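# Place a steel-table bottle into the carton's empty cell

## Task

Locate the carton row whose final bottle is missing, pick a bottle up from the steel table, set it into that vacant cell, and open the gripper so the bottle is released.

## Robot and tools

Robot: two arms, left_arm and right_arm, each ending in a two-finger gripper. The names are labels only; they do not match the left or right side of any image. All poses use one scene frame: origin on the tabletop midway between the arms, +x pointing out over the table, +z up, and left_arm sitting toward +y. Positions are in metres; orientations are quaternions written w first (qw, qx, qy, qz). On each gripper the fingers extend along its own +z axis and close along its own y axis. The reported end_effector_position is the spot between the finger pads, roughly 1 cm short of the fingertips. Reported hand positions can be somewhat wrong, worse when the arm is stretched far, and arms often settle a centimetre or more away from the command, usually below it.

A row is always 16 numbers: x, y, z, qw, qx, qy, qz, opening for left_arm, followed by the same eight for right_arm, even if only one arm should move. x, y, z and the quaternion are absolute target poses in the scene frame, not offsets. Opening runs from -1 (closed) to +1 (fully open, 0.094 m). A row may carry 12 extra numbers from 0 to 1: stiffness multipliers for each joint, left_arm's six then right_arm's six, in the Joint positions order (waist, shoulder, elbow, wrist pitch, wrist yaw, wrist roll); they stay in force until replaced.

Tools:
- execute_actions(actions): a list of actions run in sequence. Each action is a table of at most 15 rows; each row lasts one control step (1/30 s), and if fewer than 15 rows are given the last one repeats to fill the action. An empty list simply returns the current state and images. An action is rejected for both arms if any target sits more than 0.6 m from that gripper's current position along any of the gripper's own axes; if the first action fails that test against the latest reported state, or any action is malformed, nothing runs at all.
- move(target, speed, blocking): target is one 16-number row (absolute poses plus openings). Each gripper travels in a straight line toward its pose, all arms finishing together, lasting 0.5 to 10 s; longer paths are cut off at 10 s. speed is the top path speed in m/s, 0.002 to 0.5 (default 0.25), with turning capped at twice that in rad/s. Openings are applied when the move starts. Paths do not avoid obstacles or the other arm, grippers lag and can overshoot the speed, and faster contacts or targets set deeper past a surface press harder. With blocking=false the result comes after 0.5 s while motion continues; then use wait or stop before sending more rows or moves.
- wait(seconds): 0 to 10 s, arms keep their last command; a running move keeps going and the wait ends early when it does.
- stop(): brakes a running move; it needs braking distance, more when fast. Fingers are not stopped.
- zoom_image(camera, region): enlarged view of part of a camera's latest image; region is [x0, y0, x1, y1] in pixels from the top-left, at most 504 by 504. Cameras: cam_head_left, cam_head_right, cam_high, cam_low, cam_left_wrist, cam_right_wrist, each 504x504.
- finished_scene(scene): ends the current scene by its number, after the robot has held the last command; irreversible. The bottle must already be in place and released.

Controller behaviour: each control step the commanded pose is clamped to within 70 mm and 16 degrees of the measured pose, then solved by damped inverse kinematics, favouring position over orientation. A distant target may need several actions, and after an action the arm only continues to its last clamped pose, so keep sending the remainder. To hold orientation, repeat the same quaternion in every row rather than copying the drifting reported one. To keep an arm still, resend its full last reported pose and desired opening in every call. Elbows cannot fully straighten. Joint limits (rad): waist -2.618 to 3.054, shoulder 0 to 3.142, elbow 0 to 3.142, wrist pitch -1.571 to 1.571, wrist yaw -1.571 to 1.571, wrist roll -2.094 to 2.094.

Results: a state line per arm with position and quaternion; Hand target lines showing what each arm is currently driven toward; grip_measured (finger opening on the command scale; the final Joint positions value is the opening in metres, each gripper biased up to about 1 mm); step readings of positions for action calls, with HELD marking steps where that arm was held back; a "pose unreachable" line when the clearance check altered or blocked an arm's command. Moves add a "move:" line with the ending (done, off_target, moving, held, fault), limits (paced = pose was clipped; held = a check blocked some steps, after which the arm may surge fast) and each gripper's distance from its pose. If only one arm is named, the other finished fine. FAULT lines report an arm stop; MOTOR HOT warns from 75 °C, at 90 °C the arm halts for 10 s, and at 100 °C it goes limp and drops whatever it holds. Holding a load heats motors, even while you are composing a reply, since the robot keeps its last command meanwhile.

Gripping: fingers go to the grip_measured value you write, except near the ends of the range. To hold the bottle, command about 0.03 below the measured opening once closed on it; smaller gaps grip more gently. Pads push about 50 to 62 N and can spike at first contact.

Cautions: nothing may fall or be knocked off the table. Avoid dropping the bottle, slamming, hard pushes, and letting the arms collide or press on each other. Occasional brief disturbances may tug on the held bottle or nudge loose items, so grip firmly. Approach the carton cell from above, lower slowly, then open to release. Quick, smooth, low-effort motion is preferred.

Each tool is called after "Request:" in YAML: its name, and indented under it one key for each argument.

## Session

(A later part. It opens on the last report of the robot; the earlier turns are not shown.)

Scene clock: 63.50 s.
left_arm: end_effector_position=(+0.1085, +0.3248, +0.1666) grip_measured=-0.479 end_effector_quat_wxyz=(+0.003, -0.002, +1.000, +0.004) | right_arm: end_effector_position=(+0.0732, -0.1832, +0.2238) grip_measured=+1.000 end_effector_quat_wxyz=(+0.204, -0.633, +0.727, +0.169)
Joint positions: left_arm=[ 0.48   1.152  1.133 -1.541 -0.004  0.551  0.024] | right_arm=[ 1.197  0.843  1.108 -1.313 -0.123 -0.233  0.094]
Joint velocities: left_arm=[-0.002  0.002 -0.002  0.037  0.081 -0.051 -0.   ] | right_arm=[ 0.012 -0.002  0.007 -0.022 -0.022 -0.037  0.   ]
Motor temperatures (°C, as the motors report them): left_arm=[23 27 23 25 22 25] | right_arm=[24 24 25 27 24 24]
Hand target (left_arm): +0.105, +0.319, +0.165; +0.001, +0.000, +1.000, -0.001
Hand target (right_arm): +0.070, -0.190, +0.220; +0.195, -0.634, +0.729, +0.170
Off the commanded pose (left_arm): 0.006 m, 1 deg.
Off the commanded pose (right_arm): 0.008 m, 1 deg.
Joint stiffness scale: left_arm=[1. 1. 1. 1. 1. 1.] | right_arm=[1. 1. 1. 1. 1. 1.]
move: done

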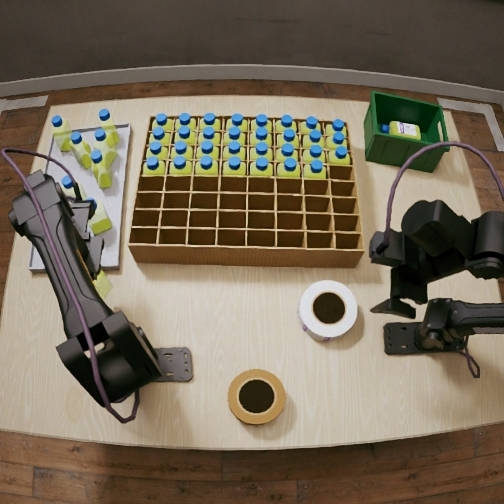

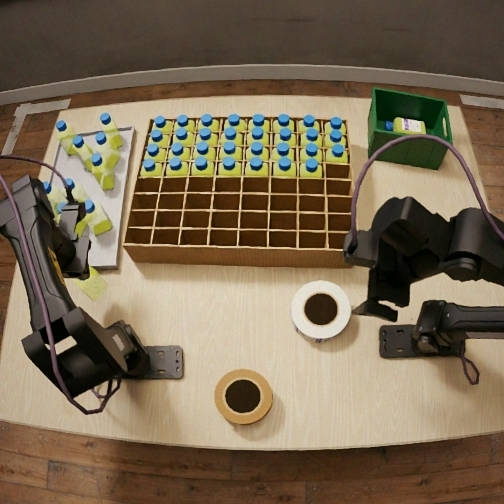

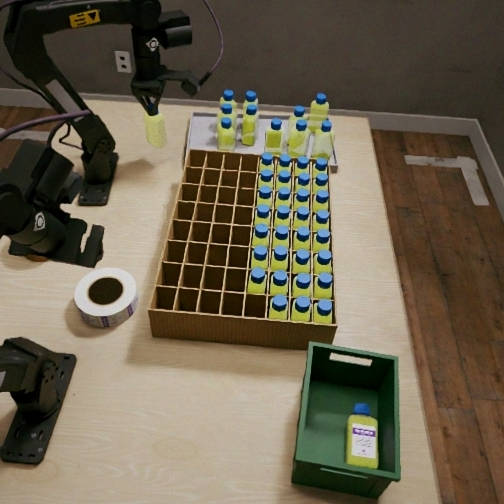

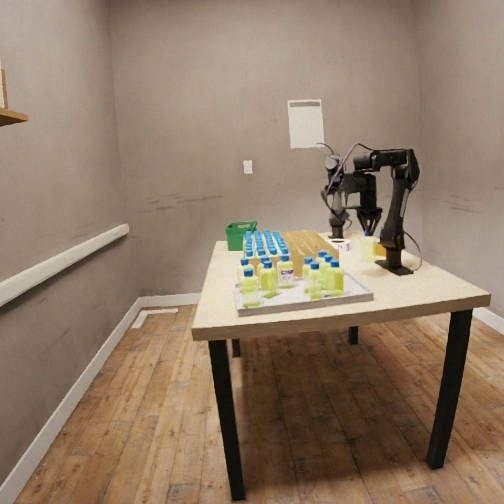

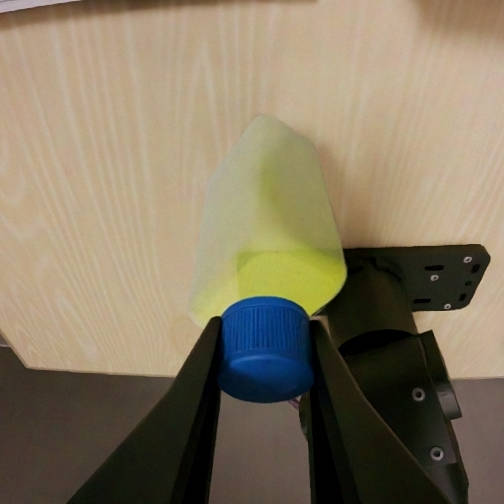

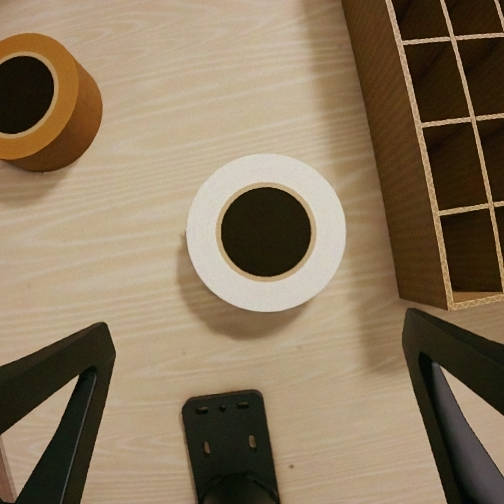

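Request:
move:
  target: [0.085, 0.03, 0.145, 0, 0, 1, 0, -0.53, 0.07, -0.19, 0.22, 0.1953, -0.6337, 0.7290, 0.1698, 1]
  speed: 0.25

Scene clock: 66.00 s.
left_arm: end_effector_position=(+0.0873, +0.0322, +0.1415) grip_measured=-0.479 end_effector_quat_wxyz=(-0.007, -0.002, +1.000, -0.016) | right_arm: end_effector_position=(+0.0732, -0.1832, +0.2238) grip_measured=+1.000 end_effector_quat_wxyz=(+0.204, -0.633, +0.727, +0.169)
Joint positions: left_arm=[-1.12   1.415  1.216 -1.351  0.029 -1.049  0.024] | right_arm=[ 1.197  0.843  1.108 -1.313 -0.123 -0.233  0.094]
Joint velocities: left_arm=[-0.007 -0.002 -0.007 -0.037 -0.066 -0.066  0.001] | right_arm=[-0.007  0.007  0.007 -0.051 -0.037 -0.007  0.   ]
Motor temperatures (°C, as the motors report them): left_arm=[23 27 23 25 22 25] | right_arm=[24 24 25 27 24 24]
Hand target (left_arm): +0.090, +0.028, +0.146; +0.002, -0.000, +1.000, -0.020
Hand target (right_arm): +0.070, -0.190, +0.220; +0.195, -0.633, +0.729, +0.170
Off the commanded pose (left_arm): 0.005 m, 2 deg.
Off the commanded pose (right_arm): 0.008 m, 1 deg.
Joint stiffness scale: left_arm=[1. 1. 1. 1. 1. 1.] | right_arm=[1. 1. 1. 1. 1. 1.]
move: done

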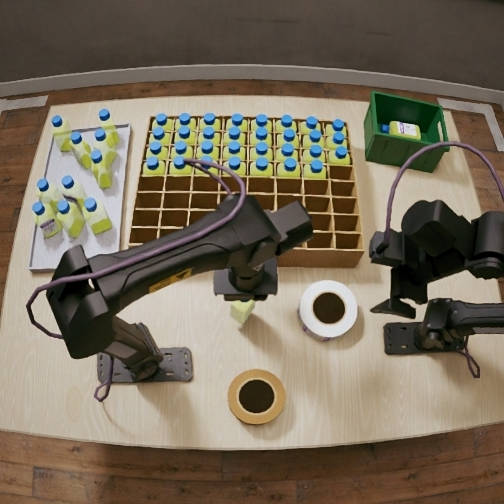

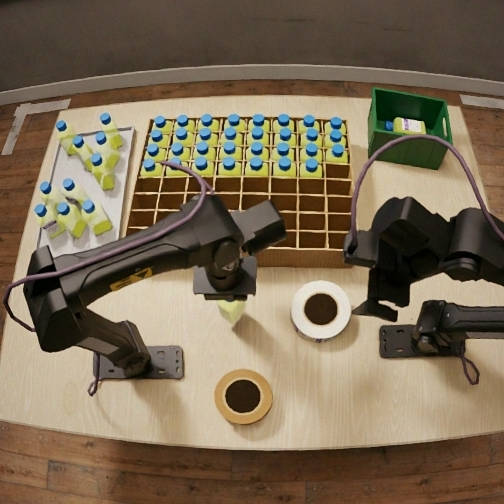

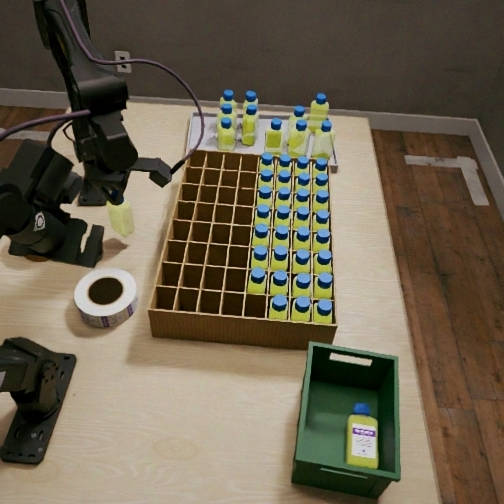

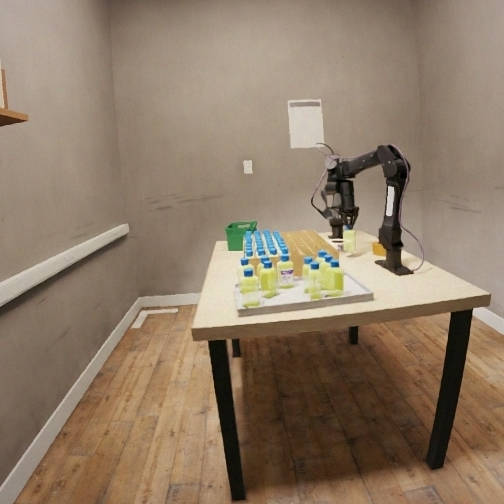

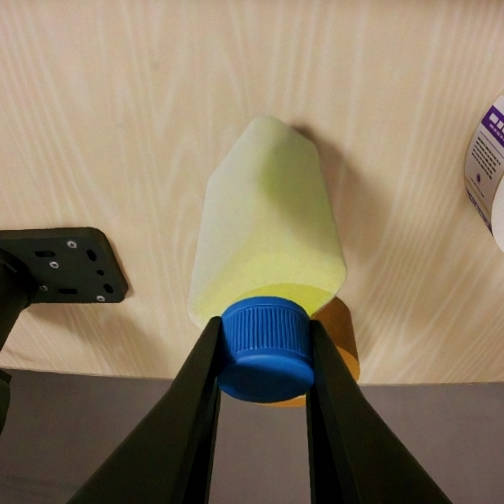

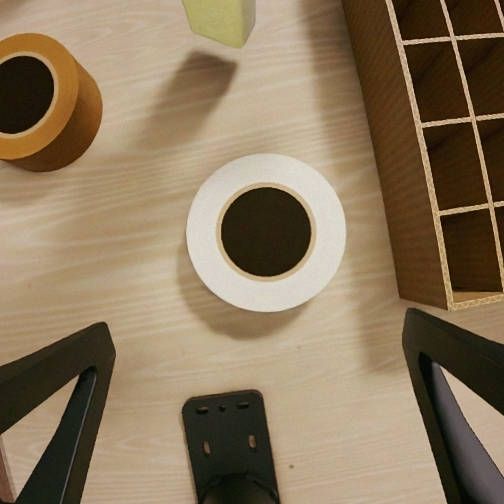

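Request:
move:
  target: [0.087, 0.031, 0.116, 0, 0, 1, 0, -0.53, 0.07, -0.19, 0.22, 0.1953, -0.6337, 0.7290, 0.1698, 1]
  speed: 0.06

Scene clock: 67.30 s.
left_arm: end_effector_position=(+0.0883, +0.0295, +0.1202) grip_measured=-0.480 end_effector_quat_wxyz=(-0.003, -0.003, +1.000, -0.009) | right_arm: end_effector_position=(+0.0732, -0.1832, +0.2238) grip_measured=+1.000 end_effector_quat_wxyz=(+0.204, -0.633, +0.727, +0.169)
Joint positions: left_arm=[-1.132  1.434  1.148 -1.273  0.014 -1.063  0.024] | right_arm=[ 1.197  0.843  1.108 -1.313 -0.123 -0.233  0.094]
Joint velocities: left_arm=[-0.012  0.007 -0.012 -0.037  0.022 -0.051 -0.002] | right_arm=[-0.012 -0.002 -0.017  0.066  0.022  0.051  0.   ]
Motor temperatures (°C, as the motors report them): left_arm=[23 26 23 25 22 25] | right_arm=[24 23 25 27 24 24]
Hand target (left_arm): +0.087, +0.030, +0.116; -0.000, +0.000, +1.000, -0.000
Hand target (right_arm): +0.070, -0.190, +0.220; +0.195, -0.634, +0.729, +0.170
Off the commanded pose (left_arm): 0.005 m, 1 deg.
Off the commanded pose (right_arm): 0.008 m, 1 deg.
Joint stiffness scale: left_arm=[1. 1. 1. 1. 1. 1.] | right_arm=[1. 1. 1. 1. 1. 1.]
move: done

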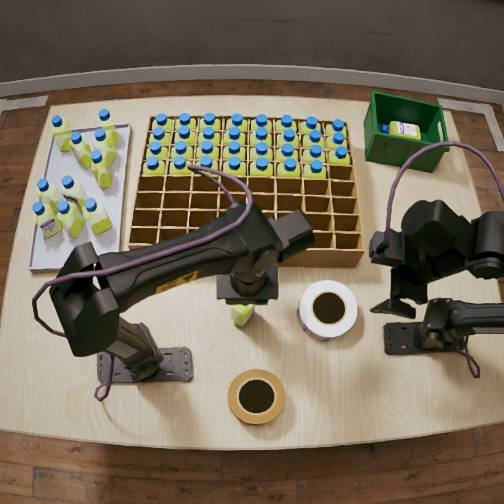

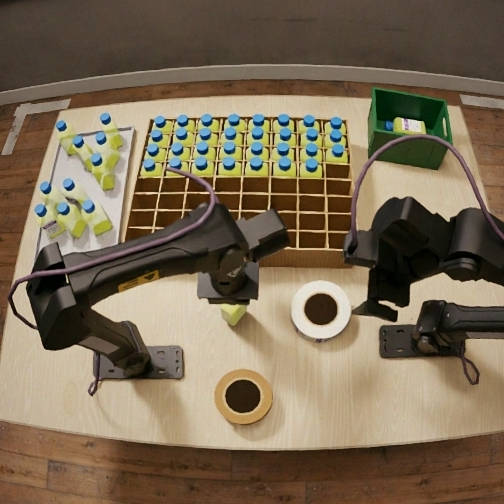

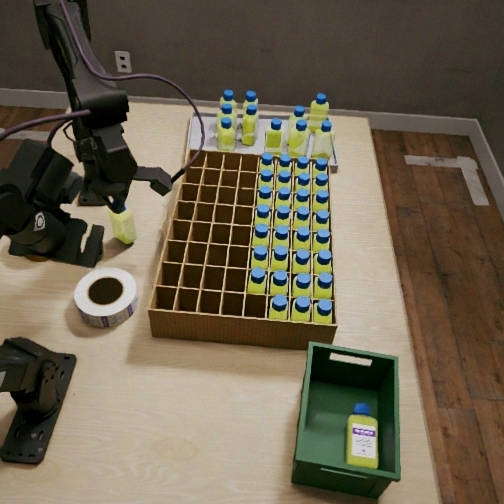

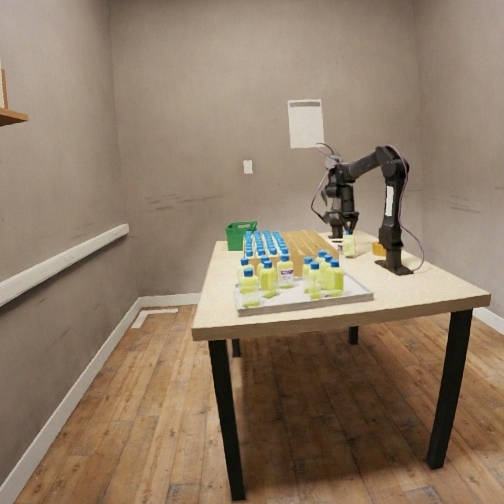

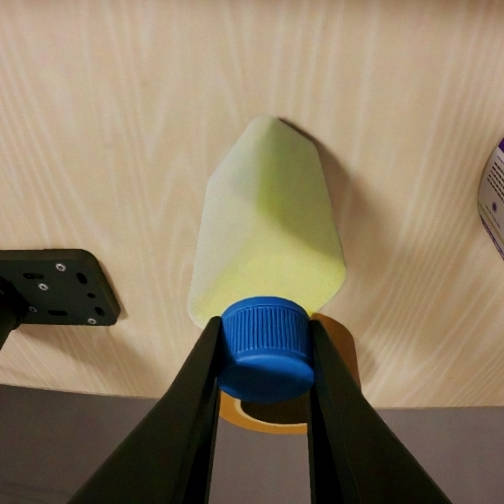

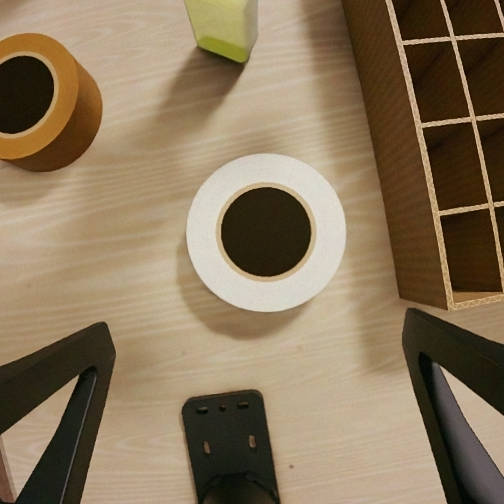

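Request:
execute_actions:
  actions:
    - [[0.088, 0.03, 0.12, 0, 0, 1, 0, 0.3, 0.07, -0.19, 0.22, 0.1953, -0.6337, 0.7290, 0.1698, 1]]

Request:
move:
  target: [0.088, 0.035, 0.165, 0, 0, 1, 0, 0.3, 0.075, -0.14, 0.215, 0.1953, -0.6337, 0.7290, 0.1698, 0.4]
  speed: 0.15

Request:
move:
  target: [0.10, 0.27, 0.20, 0, 0, 1, 0, 0.3, 0.083, -0.005, 0.175, 0.1953, -0.6337, 0.7290, 0.1698, 0.4]
  speed: 0.25

Scene clock: 69.87 s.
left_arm: end_effector_position=(+0.0883, +0.0298, +0.1202) grip_measured=+0.298 end_effector_quat_wxyz=(-0.003, -0.003, +1.000, -0.008) | right_arm: end_effector_position=(+0.0732, -0.1832, +0.2238) grip_measured=+1.000 end_effector_quat_wxyz=(+0.204, -0.633, +0.727, +0.169)
Joint positions: left_arm=[-1.132  1.434  1.148 -1.274  0.014 -1.064  0.061] | right_arm=[ 1.197  0.843  1.108 -1.313 -0.123 -0.233  0.094]
Joint velocities: left_arm=[-0.002  0.007 -0.007  0.051  0.051  0.022 -0.001] | right_arm=[ 0.002 -0.002 -0.017 -0.022 -0.037 -0.051  0.   ]
Motor temperatures (°C, as the motors report them): left_arm=[23 26 23 25 22 25] | right_arm=[24 23 25 27 24 24]
Hand target (left_arm): +0.088, +0.030, +0.120; -0.000, +0.000, +1.000, -0.000
Hand target (right_arm): +0.070, -0.190, +0.220; +0.195, -0.634, +0.729, +0.170
Off the commanded pose (left_arm): 0.000 m, 1 deg.
Off the commanded pose (right_arm): 0.008 m, 1 deg.
Joint stiffness scale: left_arm=[1. 1. 1. 1. 1. 1.] | right_arm=[1. 1. 1. 1. 1. 1.]
Step readings (end_effector_position):
0: left_arm (+0.0885, +0.0293, +0.1202) | right_arm (+0.0732, -0.1832, +0.2238)
1: left_arm (+0.0885, +0.0293, +0.1202) | right_arm (+0.0732, -0.1832, +0.2238)
2: left_arm (+0.0885, +0.0293, +0.1202) | right_arm (+0.0732, -0.1832, +0.2238)
4: left_arm (+0.0883, +0.0298, +0.1202) | right_arm (+0.0732, -0.1832, +0.2238)
8: left_arm (+0.0883, +0.0298, +0.1202) | right_arm (+0.0732, -0.1832, +0.2238)
15: end_effector_position above

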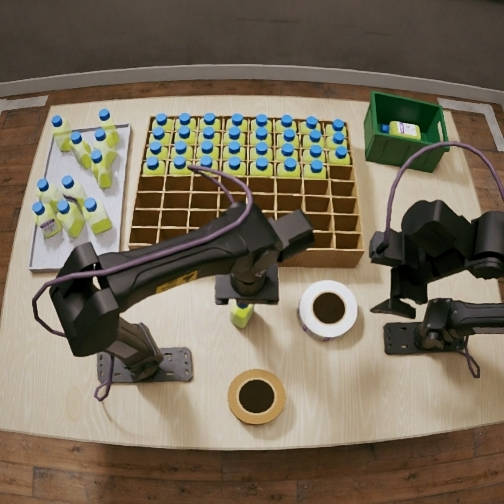

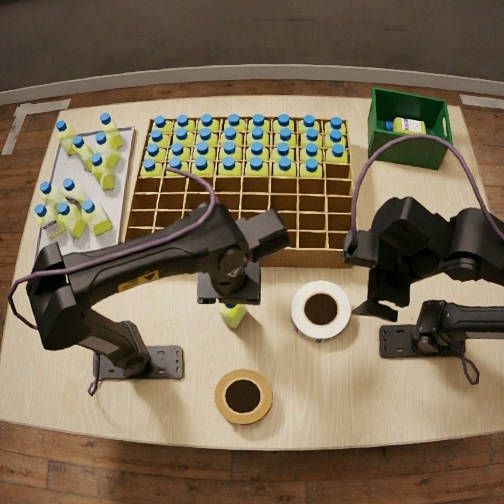

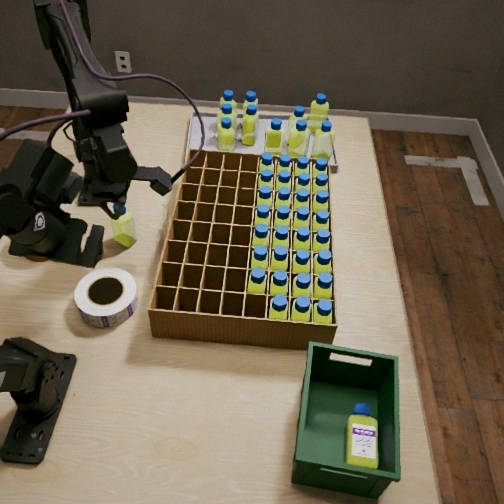

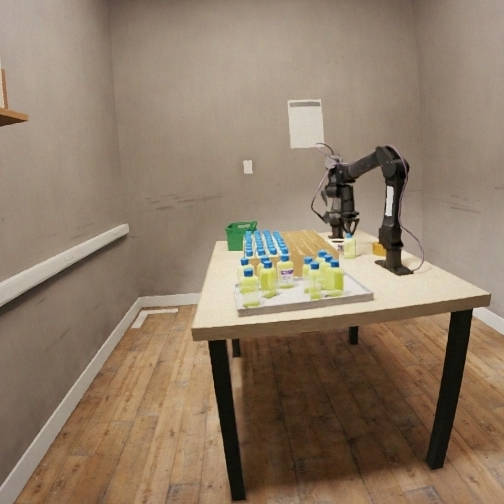

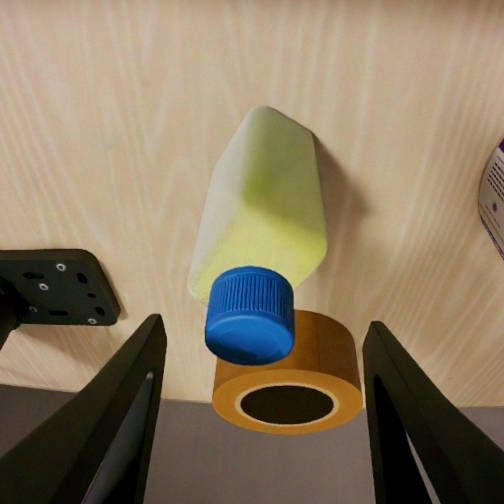

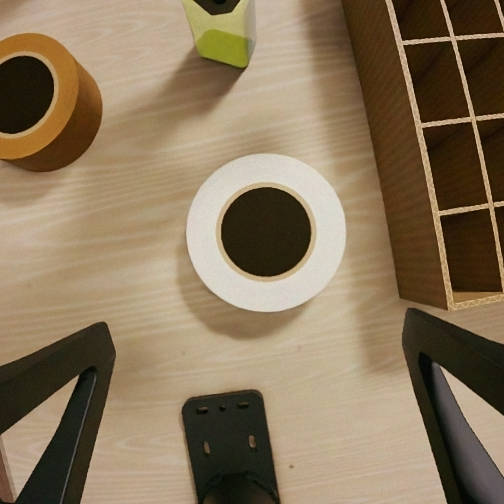

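Scene clock: 70.87 s.
left_arm: end_effector_position=(+0.0856, +0.0346, +0.1597) grip_measured=+0.298 end_effector_quat_wxyz=(-0.007, -0.003, +1.000, -0.001) | right_arm: end_effector_position=(+0.0736, -0.1448, +0.2113) grip_measured=+0.402 end_effector_quat_wxyz=(+0.186, -0.635, +0.730, +0.169)
Joint positions: left_arm=[-1.132  1.434  1.305 -1.448  0.014 -1.064  0.061] | right_arm=[ 1.283  0.979  1.108 -1.201 -0.097 -0.154  0.066]
Joint velocities: left_arm=[ 0.002  0.002 -0.002 -0.037  0.037 -0.066 -0.001] | right_arm=[-0.002 -0.007  0.002 -0.037 -0.037 -0.037  0.001]
Motor temperatures (°C, as the motors report them): left_arm=[23 26 23 25 22 25] | right_arm=[24 23 25 27 24 24]
Hand target (left_arm): +0.087, +0.036, +0.165; -0.000, +0.000, +1.000, -0.000
Hand target (right_arm): +0.075, -0.140, +0.215; +0.194, -0.634, +0.729, +0.171
Off the commanded pose (left_arm): 0.006 m, 1 deg.
Off the commanded pose (right_arm): 0.006 m, 1 deg.
Joint stiffness scale: left_arm=[1. 1. 1. 1. 1. 1.] | right_arm=[1. 1. 1. 1. 1. 1.]
move: done

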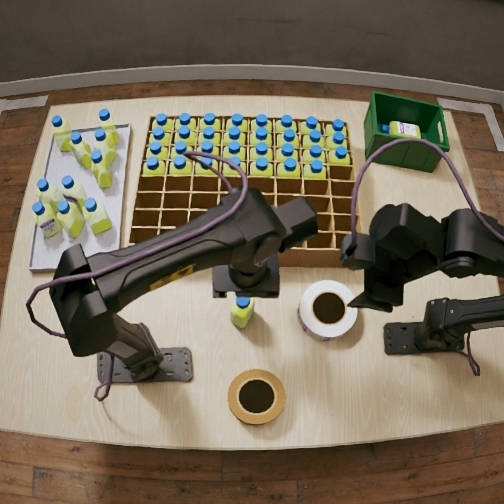

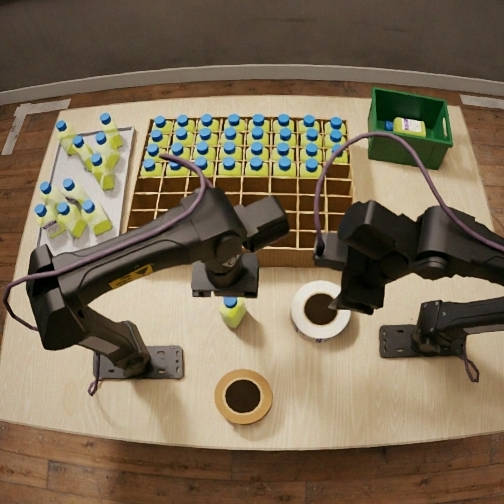

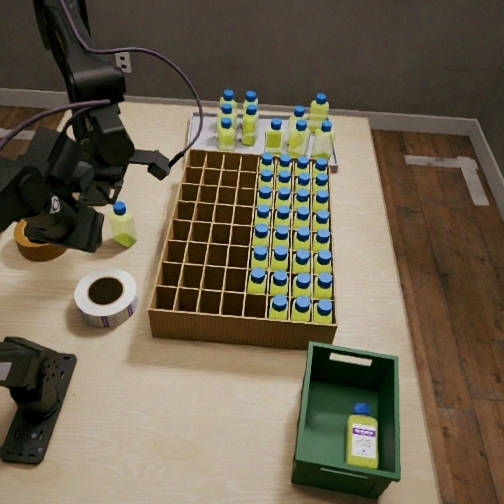

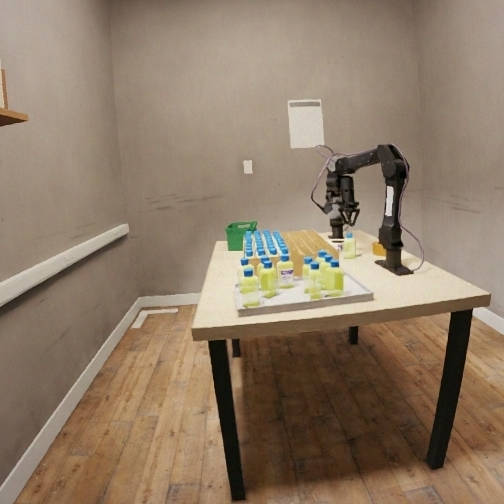

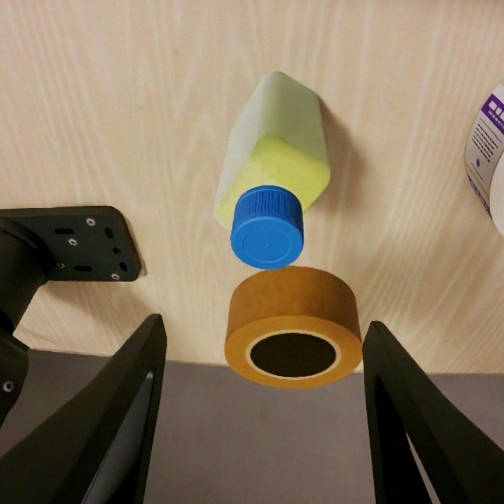

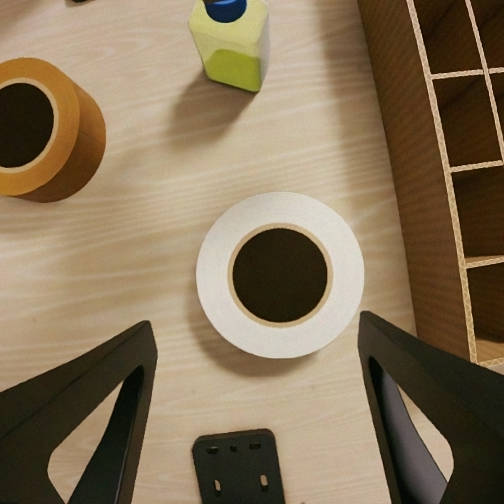

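Scene clock: 72.73 s.
left_arm: end_effector_position=(+0.0961, +0.2721, +0.1957) grip_measured=+0.298 end_effector_quat_wxyz=(+0.134, +0.002, +0.990, +0.045) | right_arm: end_effector_position=(+0.0825, -0.0131, +0.1670) grip_measured=+0.402 end_effector_quat_wxyz=(+0.179, -0.637, +0.732, +0.164)
Joint positions: left_arm=[ 0.141  0.816  1.087 -1.56  -0.031  0.223  0.061] | right_arm=[ 1.403  1.453  1.235 -0.864 -0.04  -0.049  0.066]
Joint velocities: left_arm=[-0.012 -0.007  0.012 -0.007  0.037  0.007  0.   ] | right_arm=[ 0.012  0.012  0.017 -0.007  0.022 -0.037 -0.   ]
Motor temperatures (°C, as the motors report them): left_arm=[23 26 23 25 22 25] | right_arm=[24 23 26 27 24 24]
Hand target (left_arm): +0.096, +0.272, +0.197; +0.127, +0.001, +0.991, +0.040
Hand target (right_arm): +0.084, -0.004, +0.176; +0.194, -0.633, +0.729, +0.171
Off the commanded pose (left_arm): 0.006 m, 16 deg.
Off the commanded pose (right_arm): 0.011 m, 2 deg.
Joint stiffness scale: left_arm=[1. 1. 1. 1. 1. 1.] | right_arm=[1. 1. 1. 1. 1. 1.]
joint sent to its limit (left arm) — the command would take joint 4 (wrist pitch) past its lower limit, so that joint was sent only as far as its limit.
move: off_target (left_arm, right_arm); limits=paced

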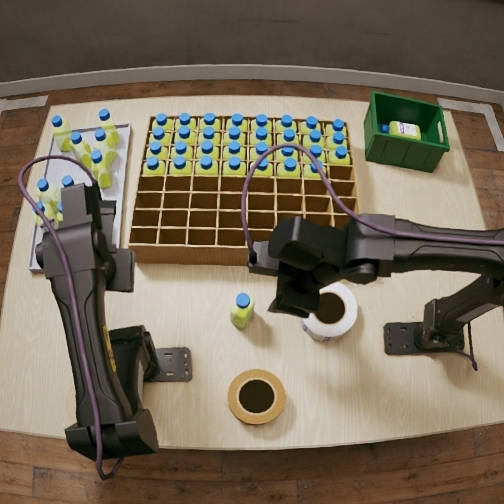

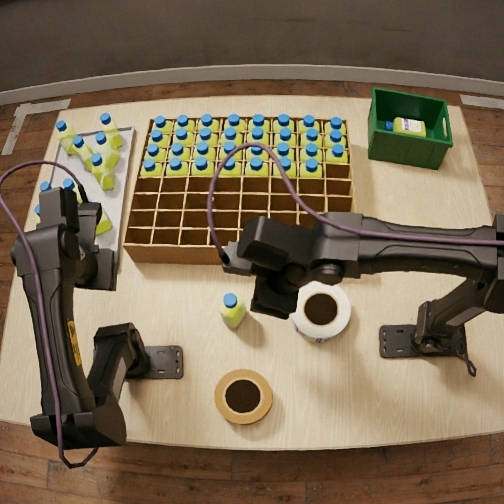

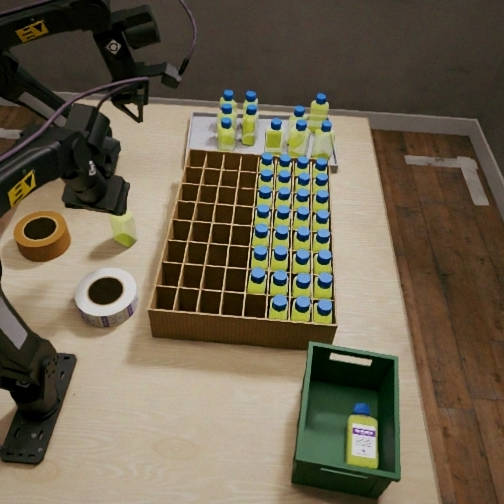

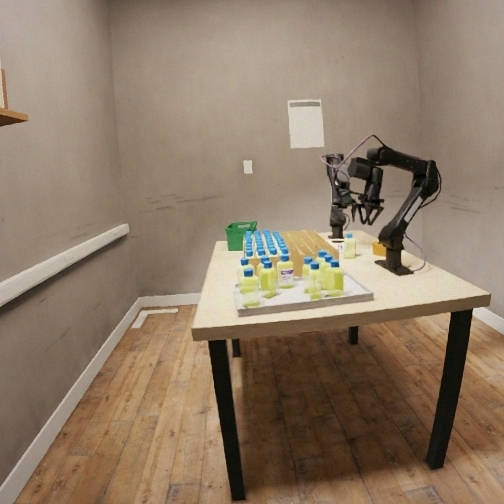

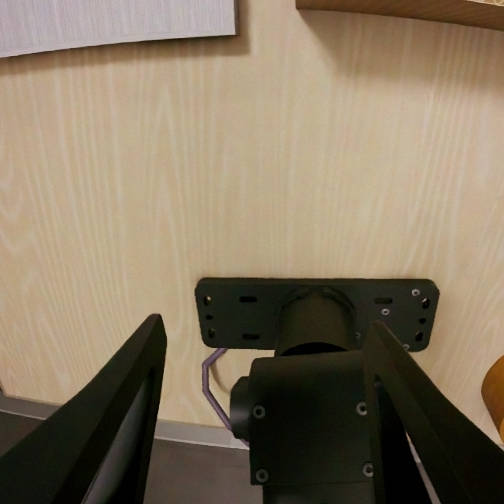

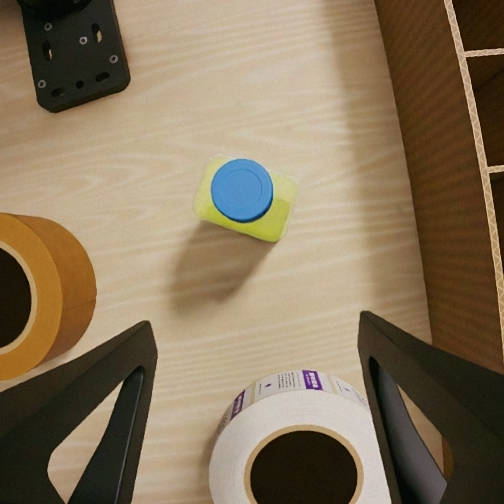

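Request:
move:
  target: [0.0961, 0.2721, 0.1957, 0.134, 0.002, 0.990, 0.045, 0.3, 0.082, 0.033, 0.118, 0.1953, -0.6337, 0.7290, 0.1698, 0.4]
  speed: 0.1

Scene clock: 77.27 s.
left_arm: end_effector_position=(+0.0961, +0.2720, +0.1957) grip_measured=+0.298 end_effector_quat_wxyz=(+0.134, +0.003, +0.990, +0.045) | right_arm: end_effector_position=(+0.0830, +0.0335, +0.1242) grip_measured=+0.402 end_effector_quat_wxyz=(+0.194, -0.634, +0.728, +0.175)
Joint positions: left_arm=[ 0.141  0.816  1.087 -1.56  -0.03   0.226  0.061] | right_arm=[ 1.432  1.61   1.196 -0.628 -0.024 -0.026  0.066]
Joint velocities: left_arm=[-0.017 -0.017  0.017 -0.022  0.022  0.051 -0.001] | right_arm=[-0.007  0.002  0.007 -0.066  0.007 -0.007 -0.001]
Motor temperatures (°C, as the motors report them): left_arm=[23 26 24 25 22 25] | right_arm=[24 23 26 27 24 24]
Hand target (left_arm): +0.096, +0.272, +0.196; +0.134, +0.002, +0.990, +0.045
Hand target (right_arm): +0.082, +0.034, +0.118; +0.195, -0.634, +0.729, +0.170
Off the commanded pose (left_arm): 0.000 m, 0 deg.
Off the commanded pose (right_arm): 0.006 m, 1 deg.
Joint stiffness scale: left_arm=[1. 1. 1. 1. 1. 1.] | right_arm=[1. 1. 1. 1. 1. 1.]
move: done

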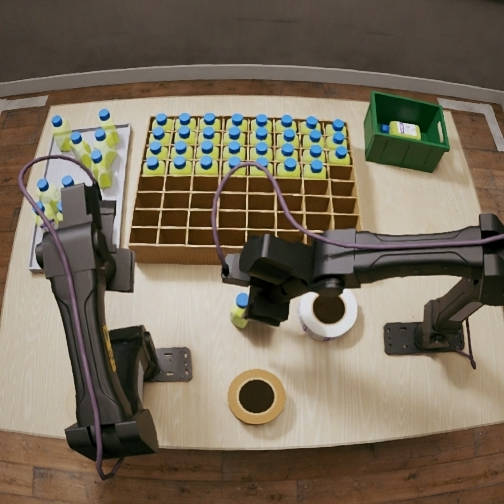

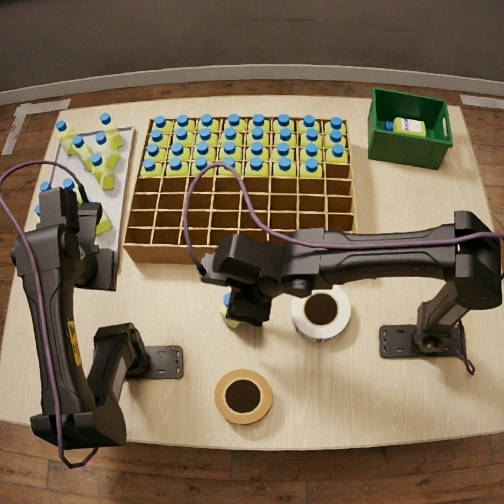

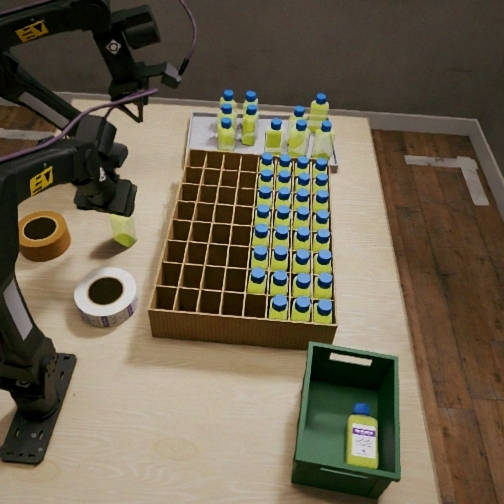

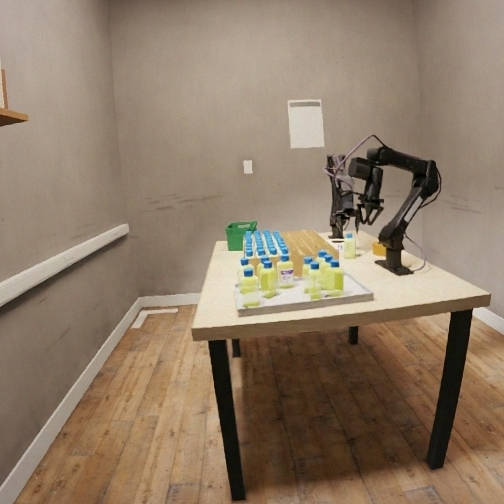

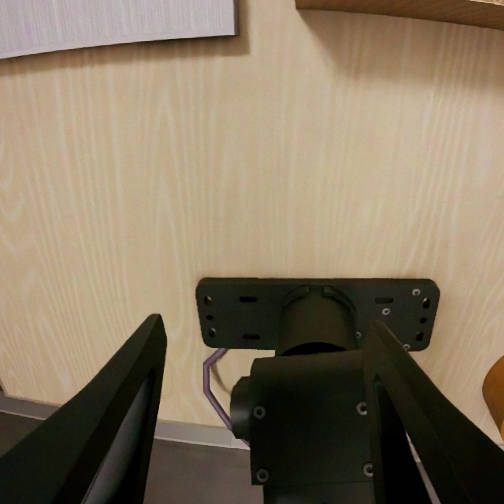

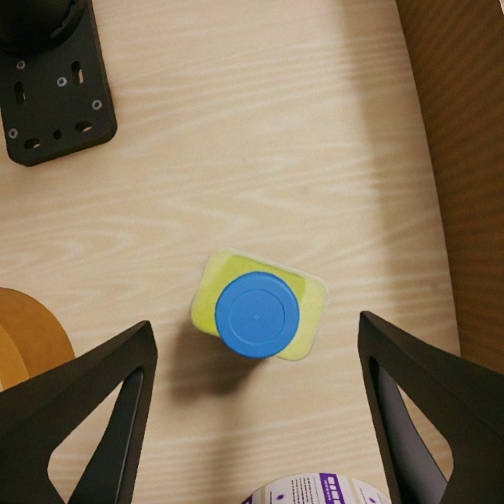

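Request:
move:
  target: [0.0961, 0.2721, 0.1957, 0.134, 0.002, 0.990, 0.045, 0.3, 0.083, 0.038, 0.103, 0.1953, -0.6337, 0.7290, 0.1698, 0.4]
  speed: 0.05

Scene clock: 78.70 s.
left_arm: end_effector_position=(+0.0961, +0.2720, +0.1957) grip_measured=+0.298 end_effector_quat_wxyz=(+0.134, +0.003, +0.990, +0.045) | right_arm: end_effector_position=(+0.0839, +0.0377, +0.1086) grip_measured=+0.402 end_effector_quat_wxyz=(+0.194, -0.634, +0.728, +0.174)
Joint positions: left_arm=[ 0.141  0.816  1.087 -1.56  -0.03   0.226  0.061] | right_arm=[ 1.432  1.639  1.164 -0.569 -0.023 -0.026  0.066]
Joint velocities: left_arm=[-0.002 -0.017 -0.007  0.007 -0.022 -0.022  0.   ] | right_arm=[ 0.002 -0.007  0.017  0.022 -0.007  0.007 -0.   ]
Motor temperatures (°C, as the motors report them): left_arm=[23 25 24 25 22 25] | right_arm=[24 24 26 27 24 24]
Hand target (left_arm): +0.096, +0.272, +0.196; +0.134, +0.002, +0.990, +0.045
Hand target (right_arm): +0.083, +0.038, +0.103; +0.195, -0.634, +0.729, +0.170
Off the commanded pose (left_arm): 0.000 m, 0 deg.
Off the commanded pose (right_arm): 0.006 m, 0 deg.
Joint stiffness scale: left_arm=[1. 1. 1. 1. 1. 1.] | right_arm=[1. 1. 1. 1. 1. 1.]
move: done

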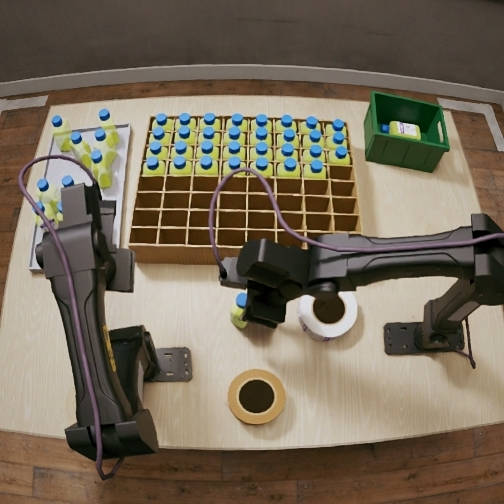

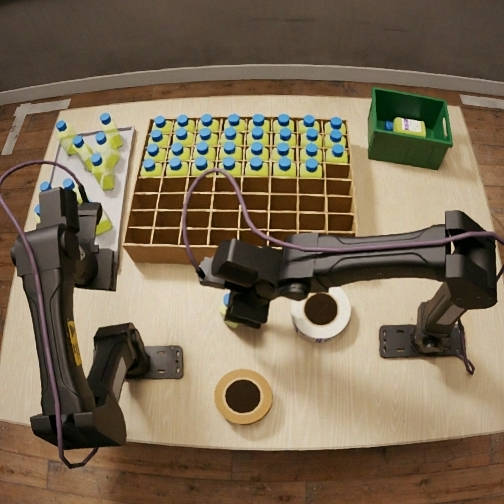

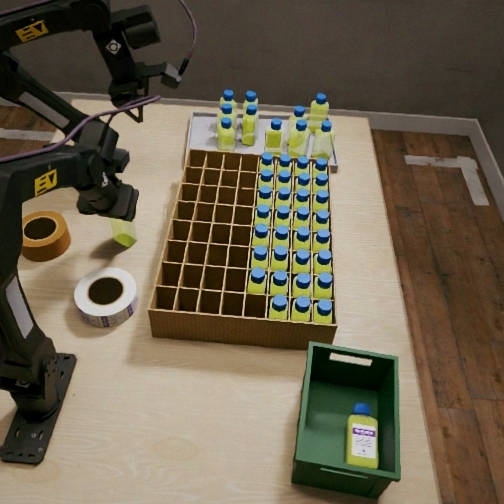

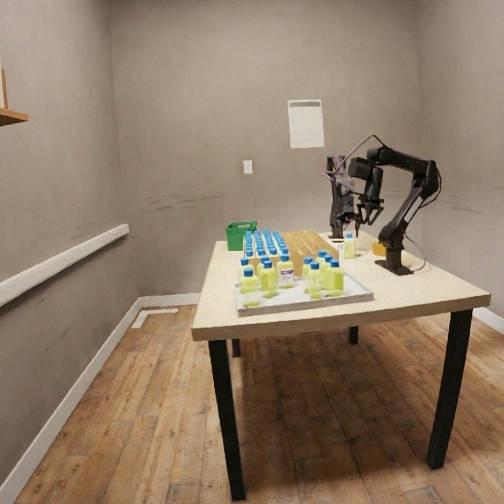

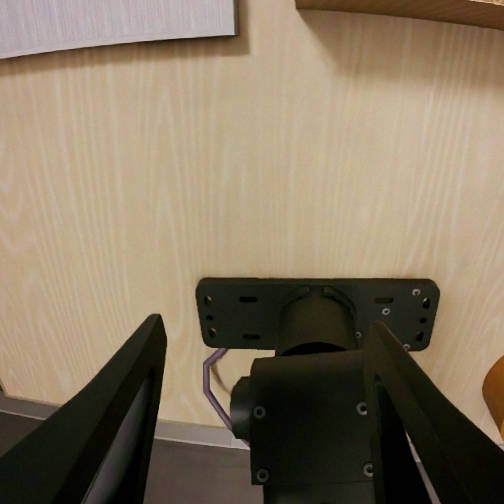

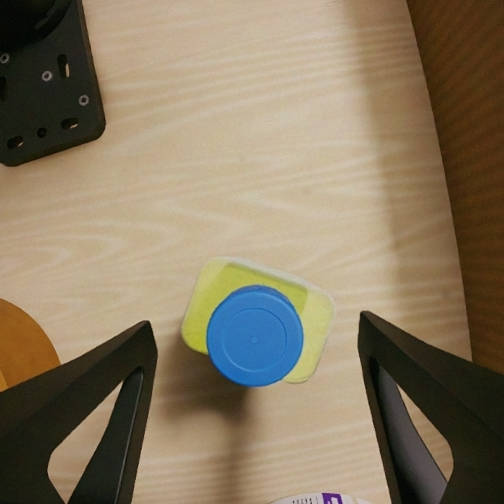

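Request:
zoom_image:
  camera: "cam_low"
  region: [310, 190, 400, 270]

Request:
zoom_image:
  camera: "cam_head_left"
  region: [200, 240, 320, 350]

Region (310, 190, 400, 270) of cam_low's 504x504 image, scaled by 5.600, with more detail than that image has.

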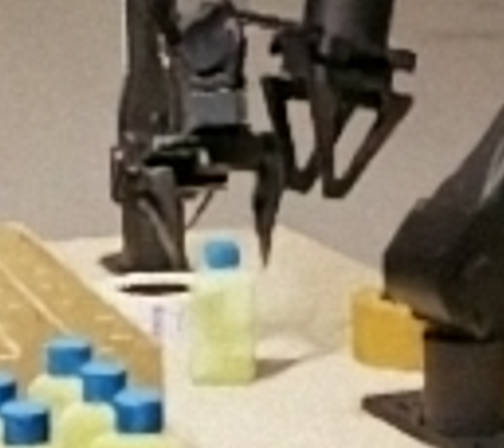

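Region (200, 240, 320, 350) of cam_head_left's 504x504 image, scaled by 4.200, with more detail than that image has; it fills the top 462 rows of this view, and the rest is white.

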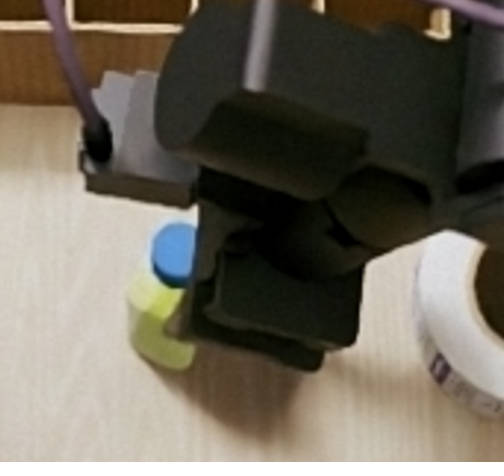

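Request:
execute_actions:
  actions:
    - [[0.0961, 0.2721, 0.1957, 0.134, 0.002, 0.990, 0.045, 0.3, 0.084, 0.038, 0.108, 0.1953, -0.6337, 0.7290, 0.1698, -0.54]]
    - [[0.0961, 0.2721, 0.1957, 0.134, 0.002, 0.990, 0.045, 0.3, 0.084, 0.038, 0.108, 0.1953, -0.6337, 0.7290, 0.1698, -0.54]]

Scene clock: 80.53 s.
left_arm: end_effector_position=(+0.0961, +0.2720, +0.1957) grip_measured=+0.298 end_effector_quat_wxyz=(+0.134, +0.003, +0.990, +0.045) | right_arm: end_effector_position=(+0.0843, +0.0386, +0.1091) grip_measured=-0.468 end_effector_quat_wxyz=(+0.196, -0.634, +0.728, +0.175)
Joint positions: left_arm=[ 0.141  0.816  1.087 -1.56  -0.03   0.226  0.061] | right_arm=[ 1.432  1.639  1.164 -0.565 -0.021 -0.026  0.025]
Joint velocities: left_arm=[ 0.002 -0.007  0.012 -0.037 -0.007  0.037 -0.002] | right_arm=[-0.007  0.007 -0.002  0.007 -0.095 -0.022  0.   ]
Motor temperatures (°C, as the motors report them): left_arm=[23 25 24 25 22 25] | right_arm=[24 24 26 27 24 24]
Hand target (left_arm): +0.096, +0.272, +0.196; +0.134, +0.002, +0.990, +0.045
Hand target (right_arm): +0.084, +0.038, +0.108; +0.195, -0.634, +0.729, +0.170
Off the commanded pose (left_arm): 0.000 m, 0 deg.
Off the commanded pose (right_arm): 0.001 m, 1 deg.
Joint stiffness scale: left_arm=[1. 1. 1. 1. 1. 1.] | right_arm=[1. 1. 1. 1. 1. 1.]
Step readings (end_effector_position; steps 1 to 15: 1st action; 16 to 30: 2nd action):
0: left_arm (+0.0961, +0.2720, +0.1957) | right_arm (+0.0841, +0.0384, +0.1090)
1: left_arm (+0.0961, +0.2720, +0.1957) | right_arm (+0.0841, +0.0384, +0.1090)
2: left_arm (+0.0961, +0.2720, +0.1957) | right_arm (+0.0841, +0.0384, +0.1090)
4: left_arm (+0.0961, +0.2720, +0.1957) | right_arm (+0.0843, +0.0384, +0.1090)
8: left_arm (+0.0961, +0.2720, +0.1957) | right_arm (+0.0843, +0.0386, +0.1091)
15: left_arm (+0.0961, +0.2720, +0.1957) | right_arm (+0.0843, +0.0386, +0.1091)
16: left_arm (+0.0961, +0.2720, +0.1957) | right_arm (+0.0843, +0.0386, +0.1091)
17: left_arm (+0.0961, +0.2720, +0.1957) | right_arm (+0.0843, +0.0386, +0.1091)
19: left_arm (+0.0961, +0.2720, +0.1957) | right_arm (+0.0843, +0.0386, +0.1091)
23: left_arm (+0.0961, +0.2720, +0.1957) | right_arm (+0.0843, +0.0386, +0.1091)
30: end_effector_position above

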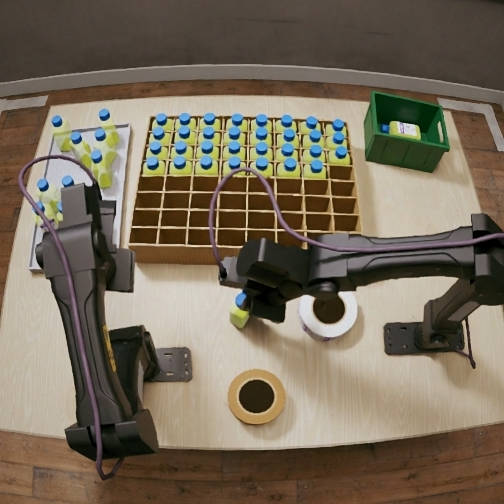

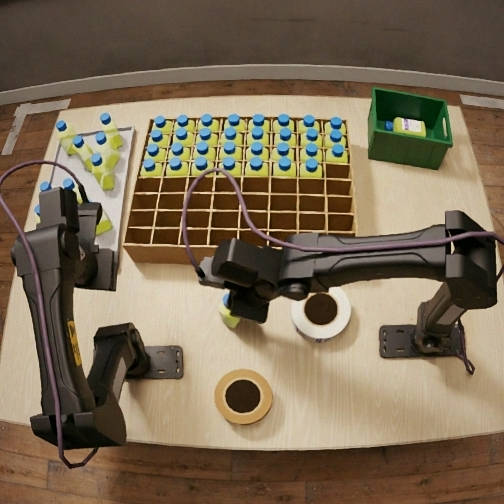

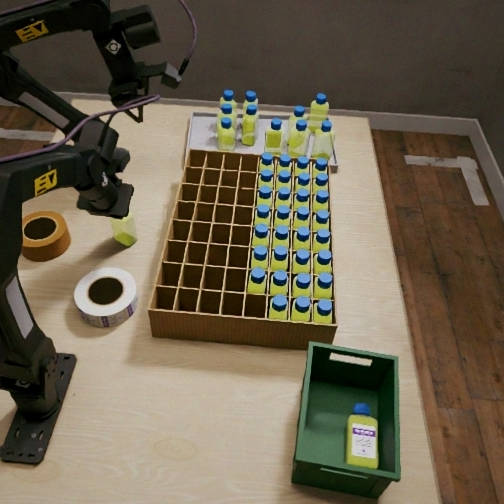

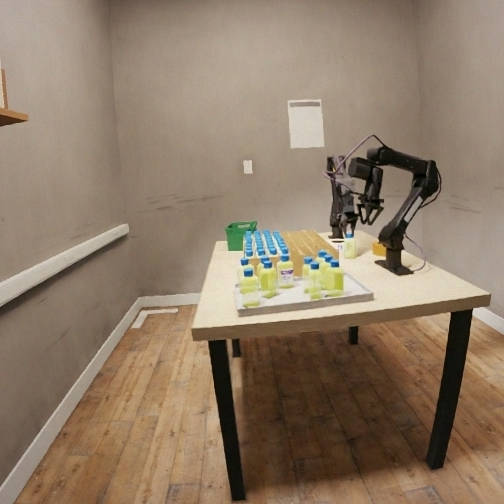

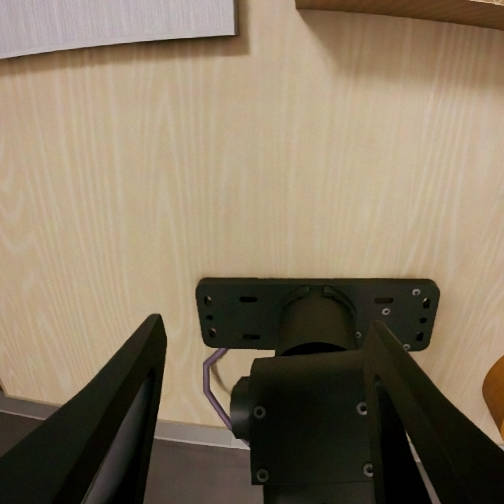

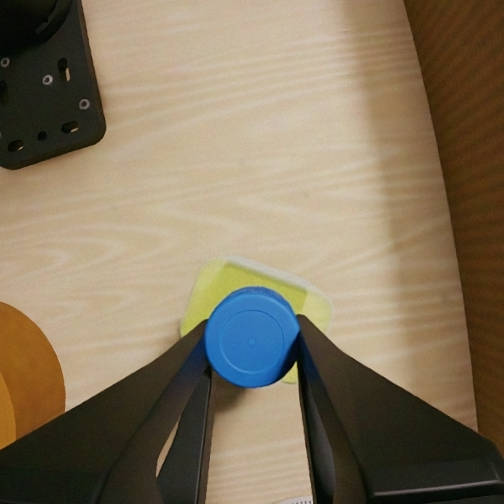

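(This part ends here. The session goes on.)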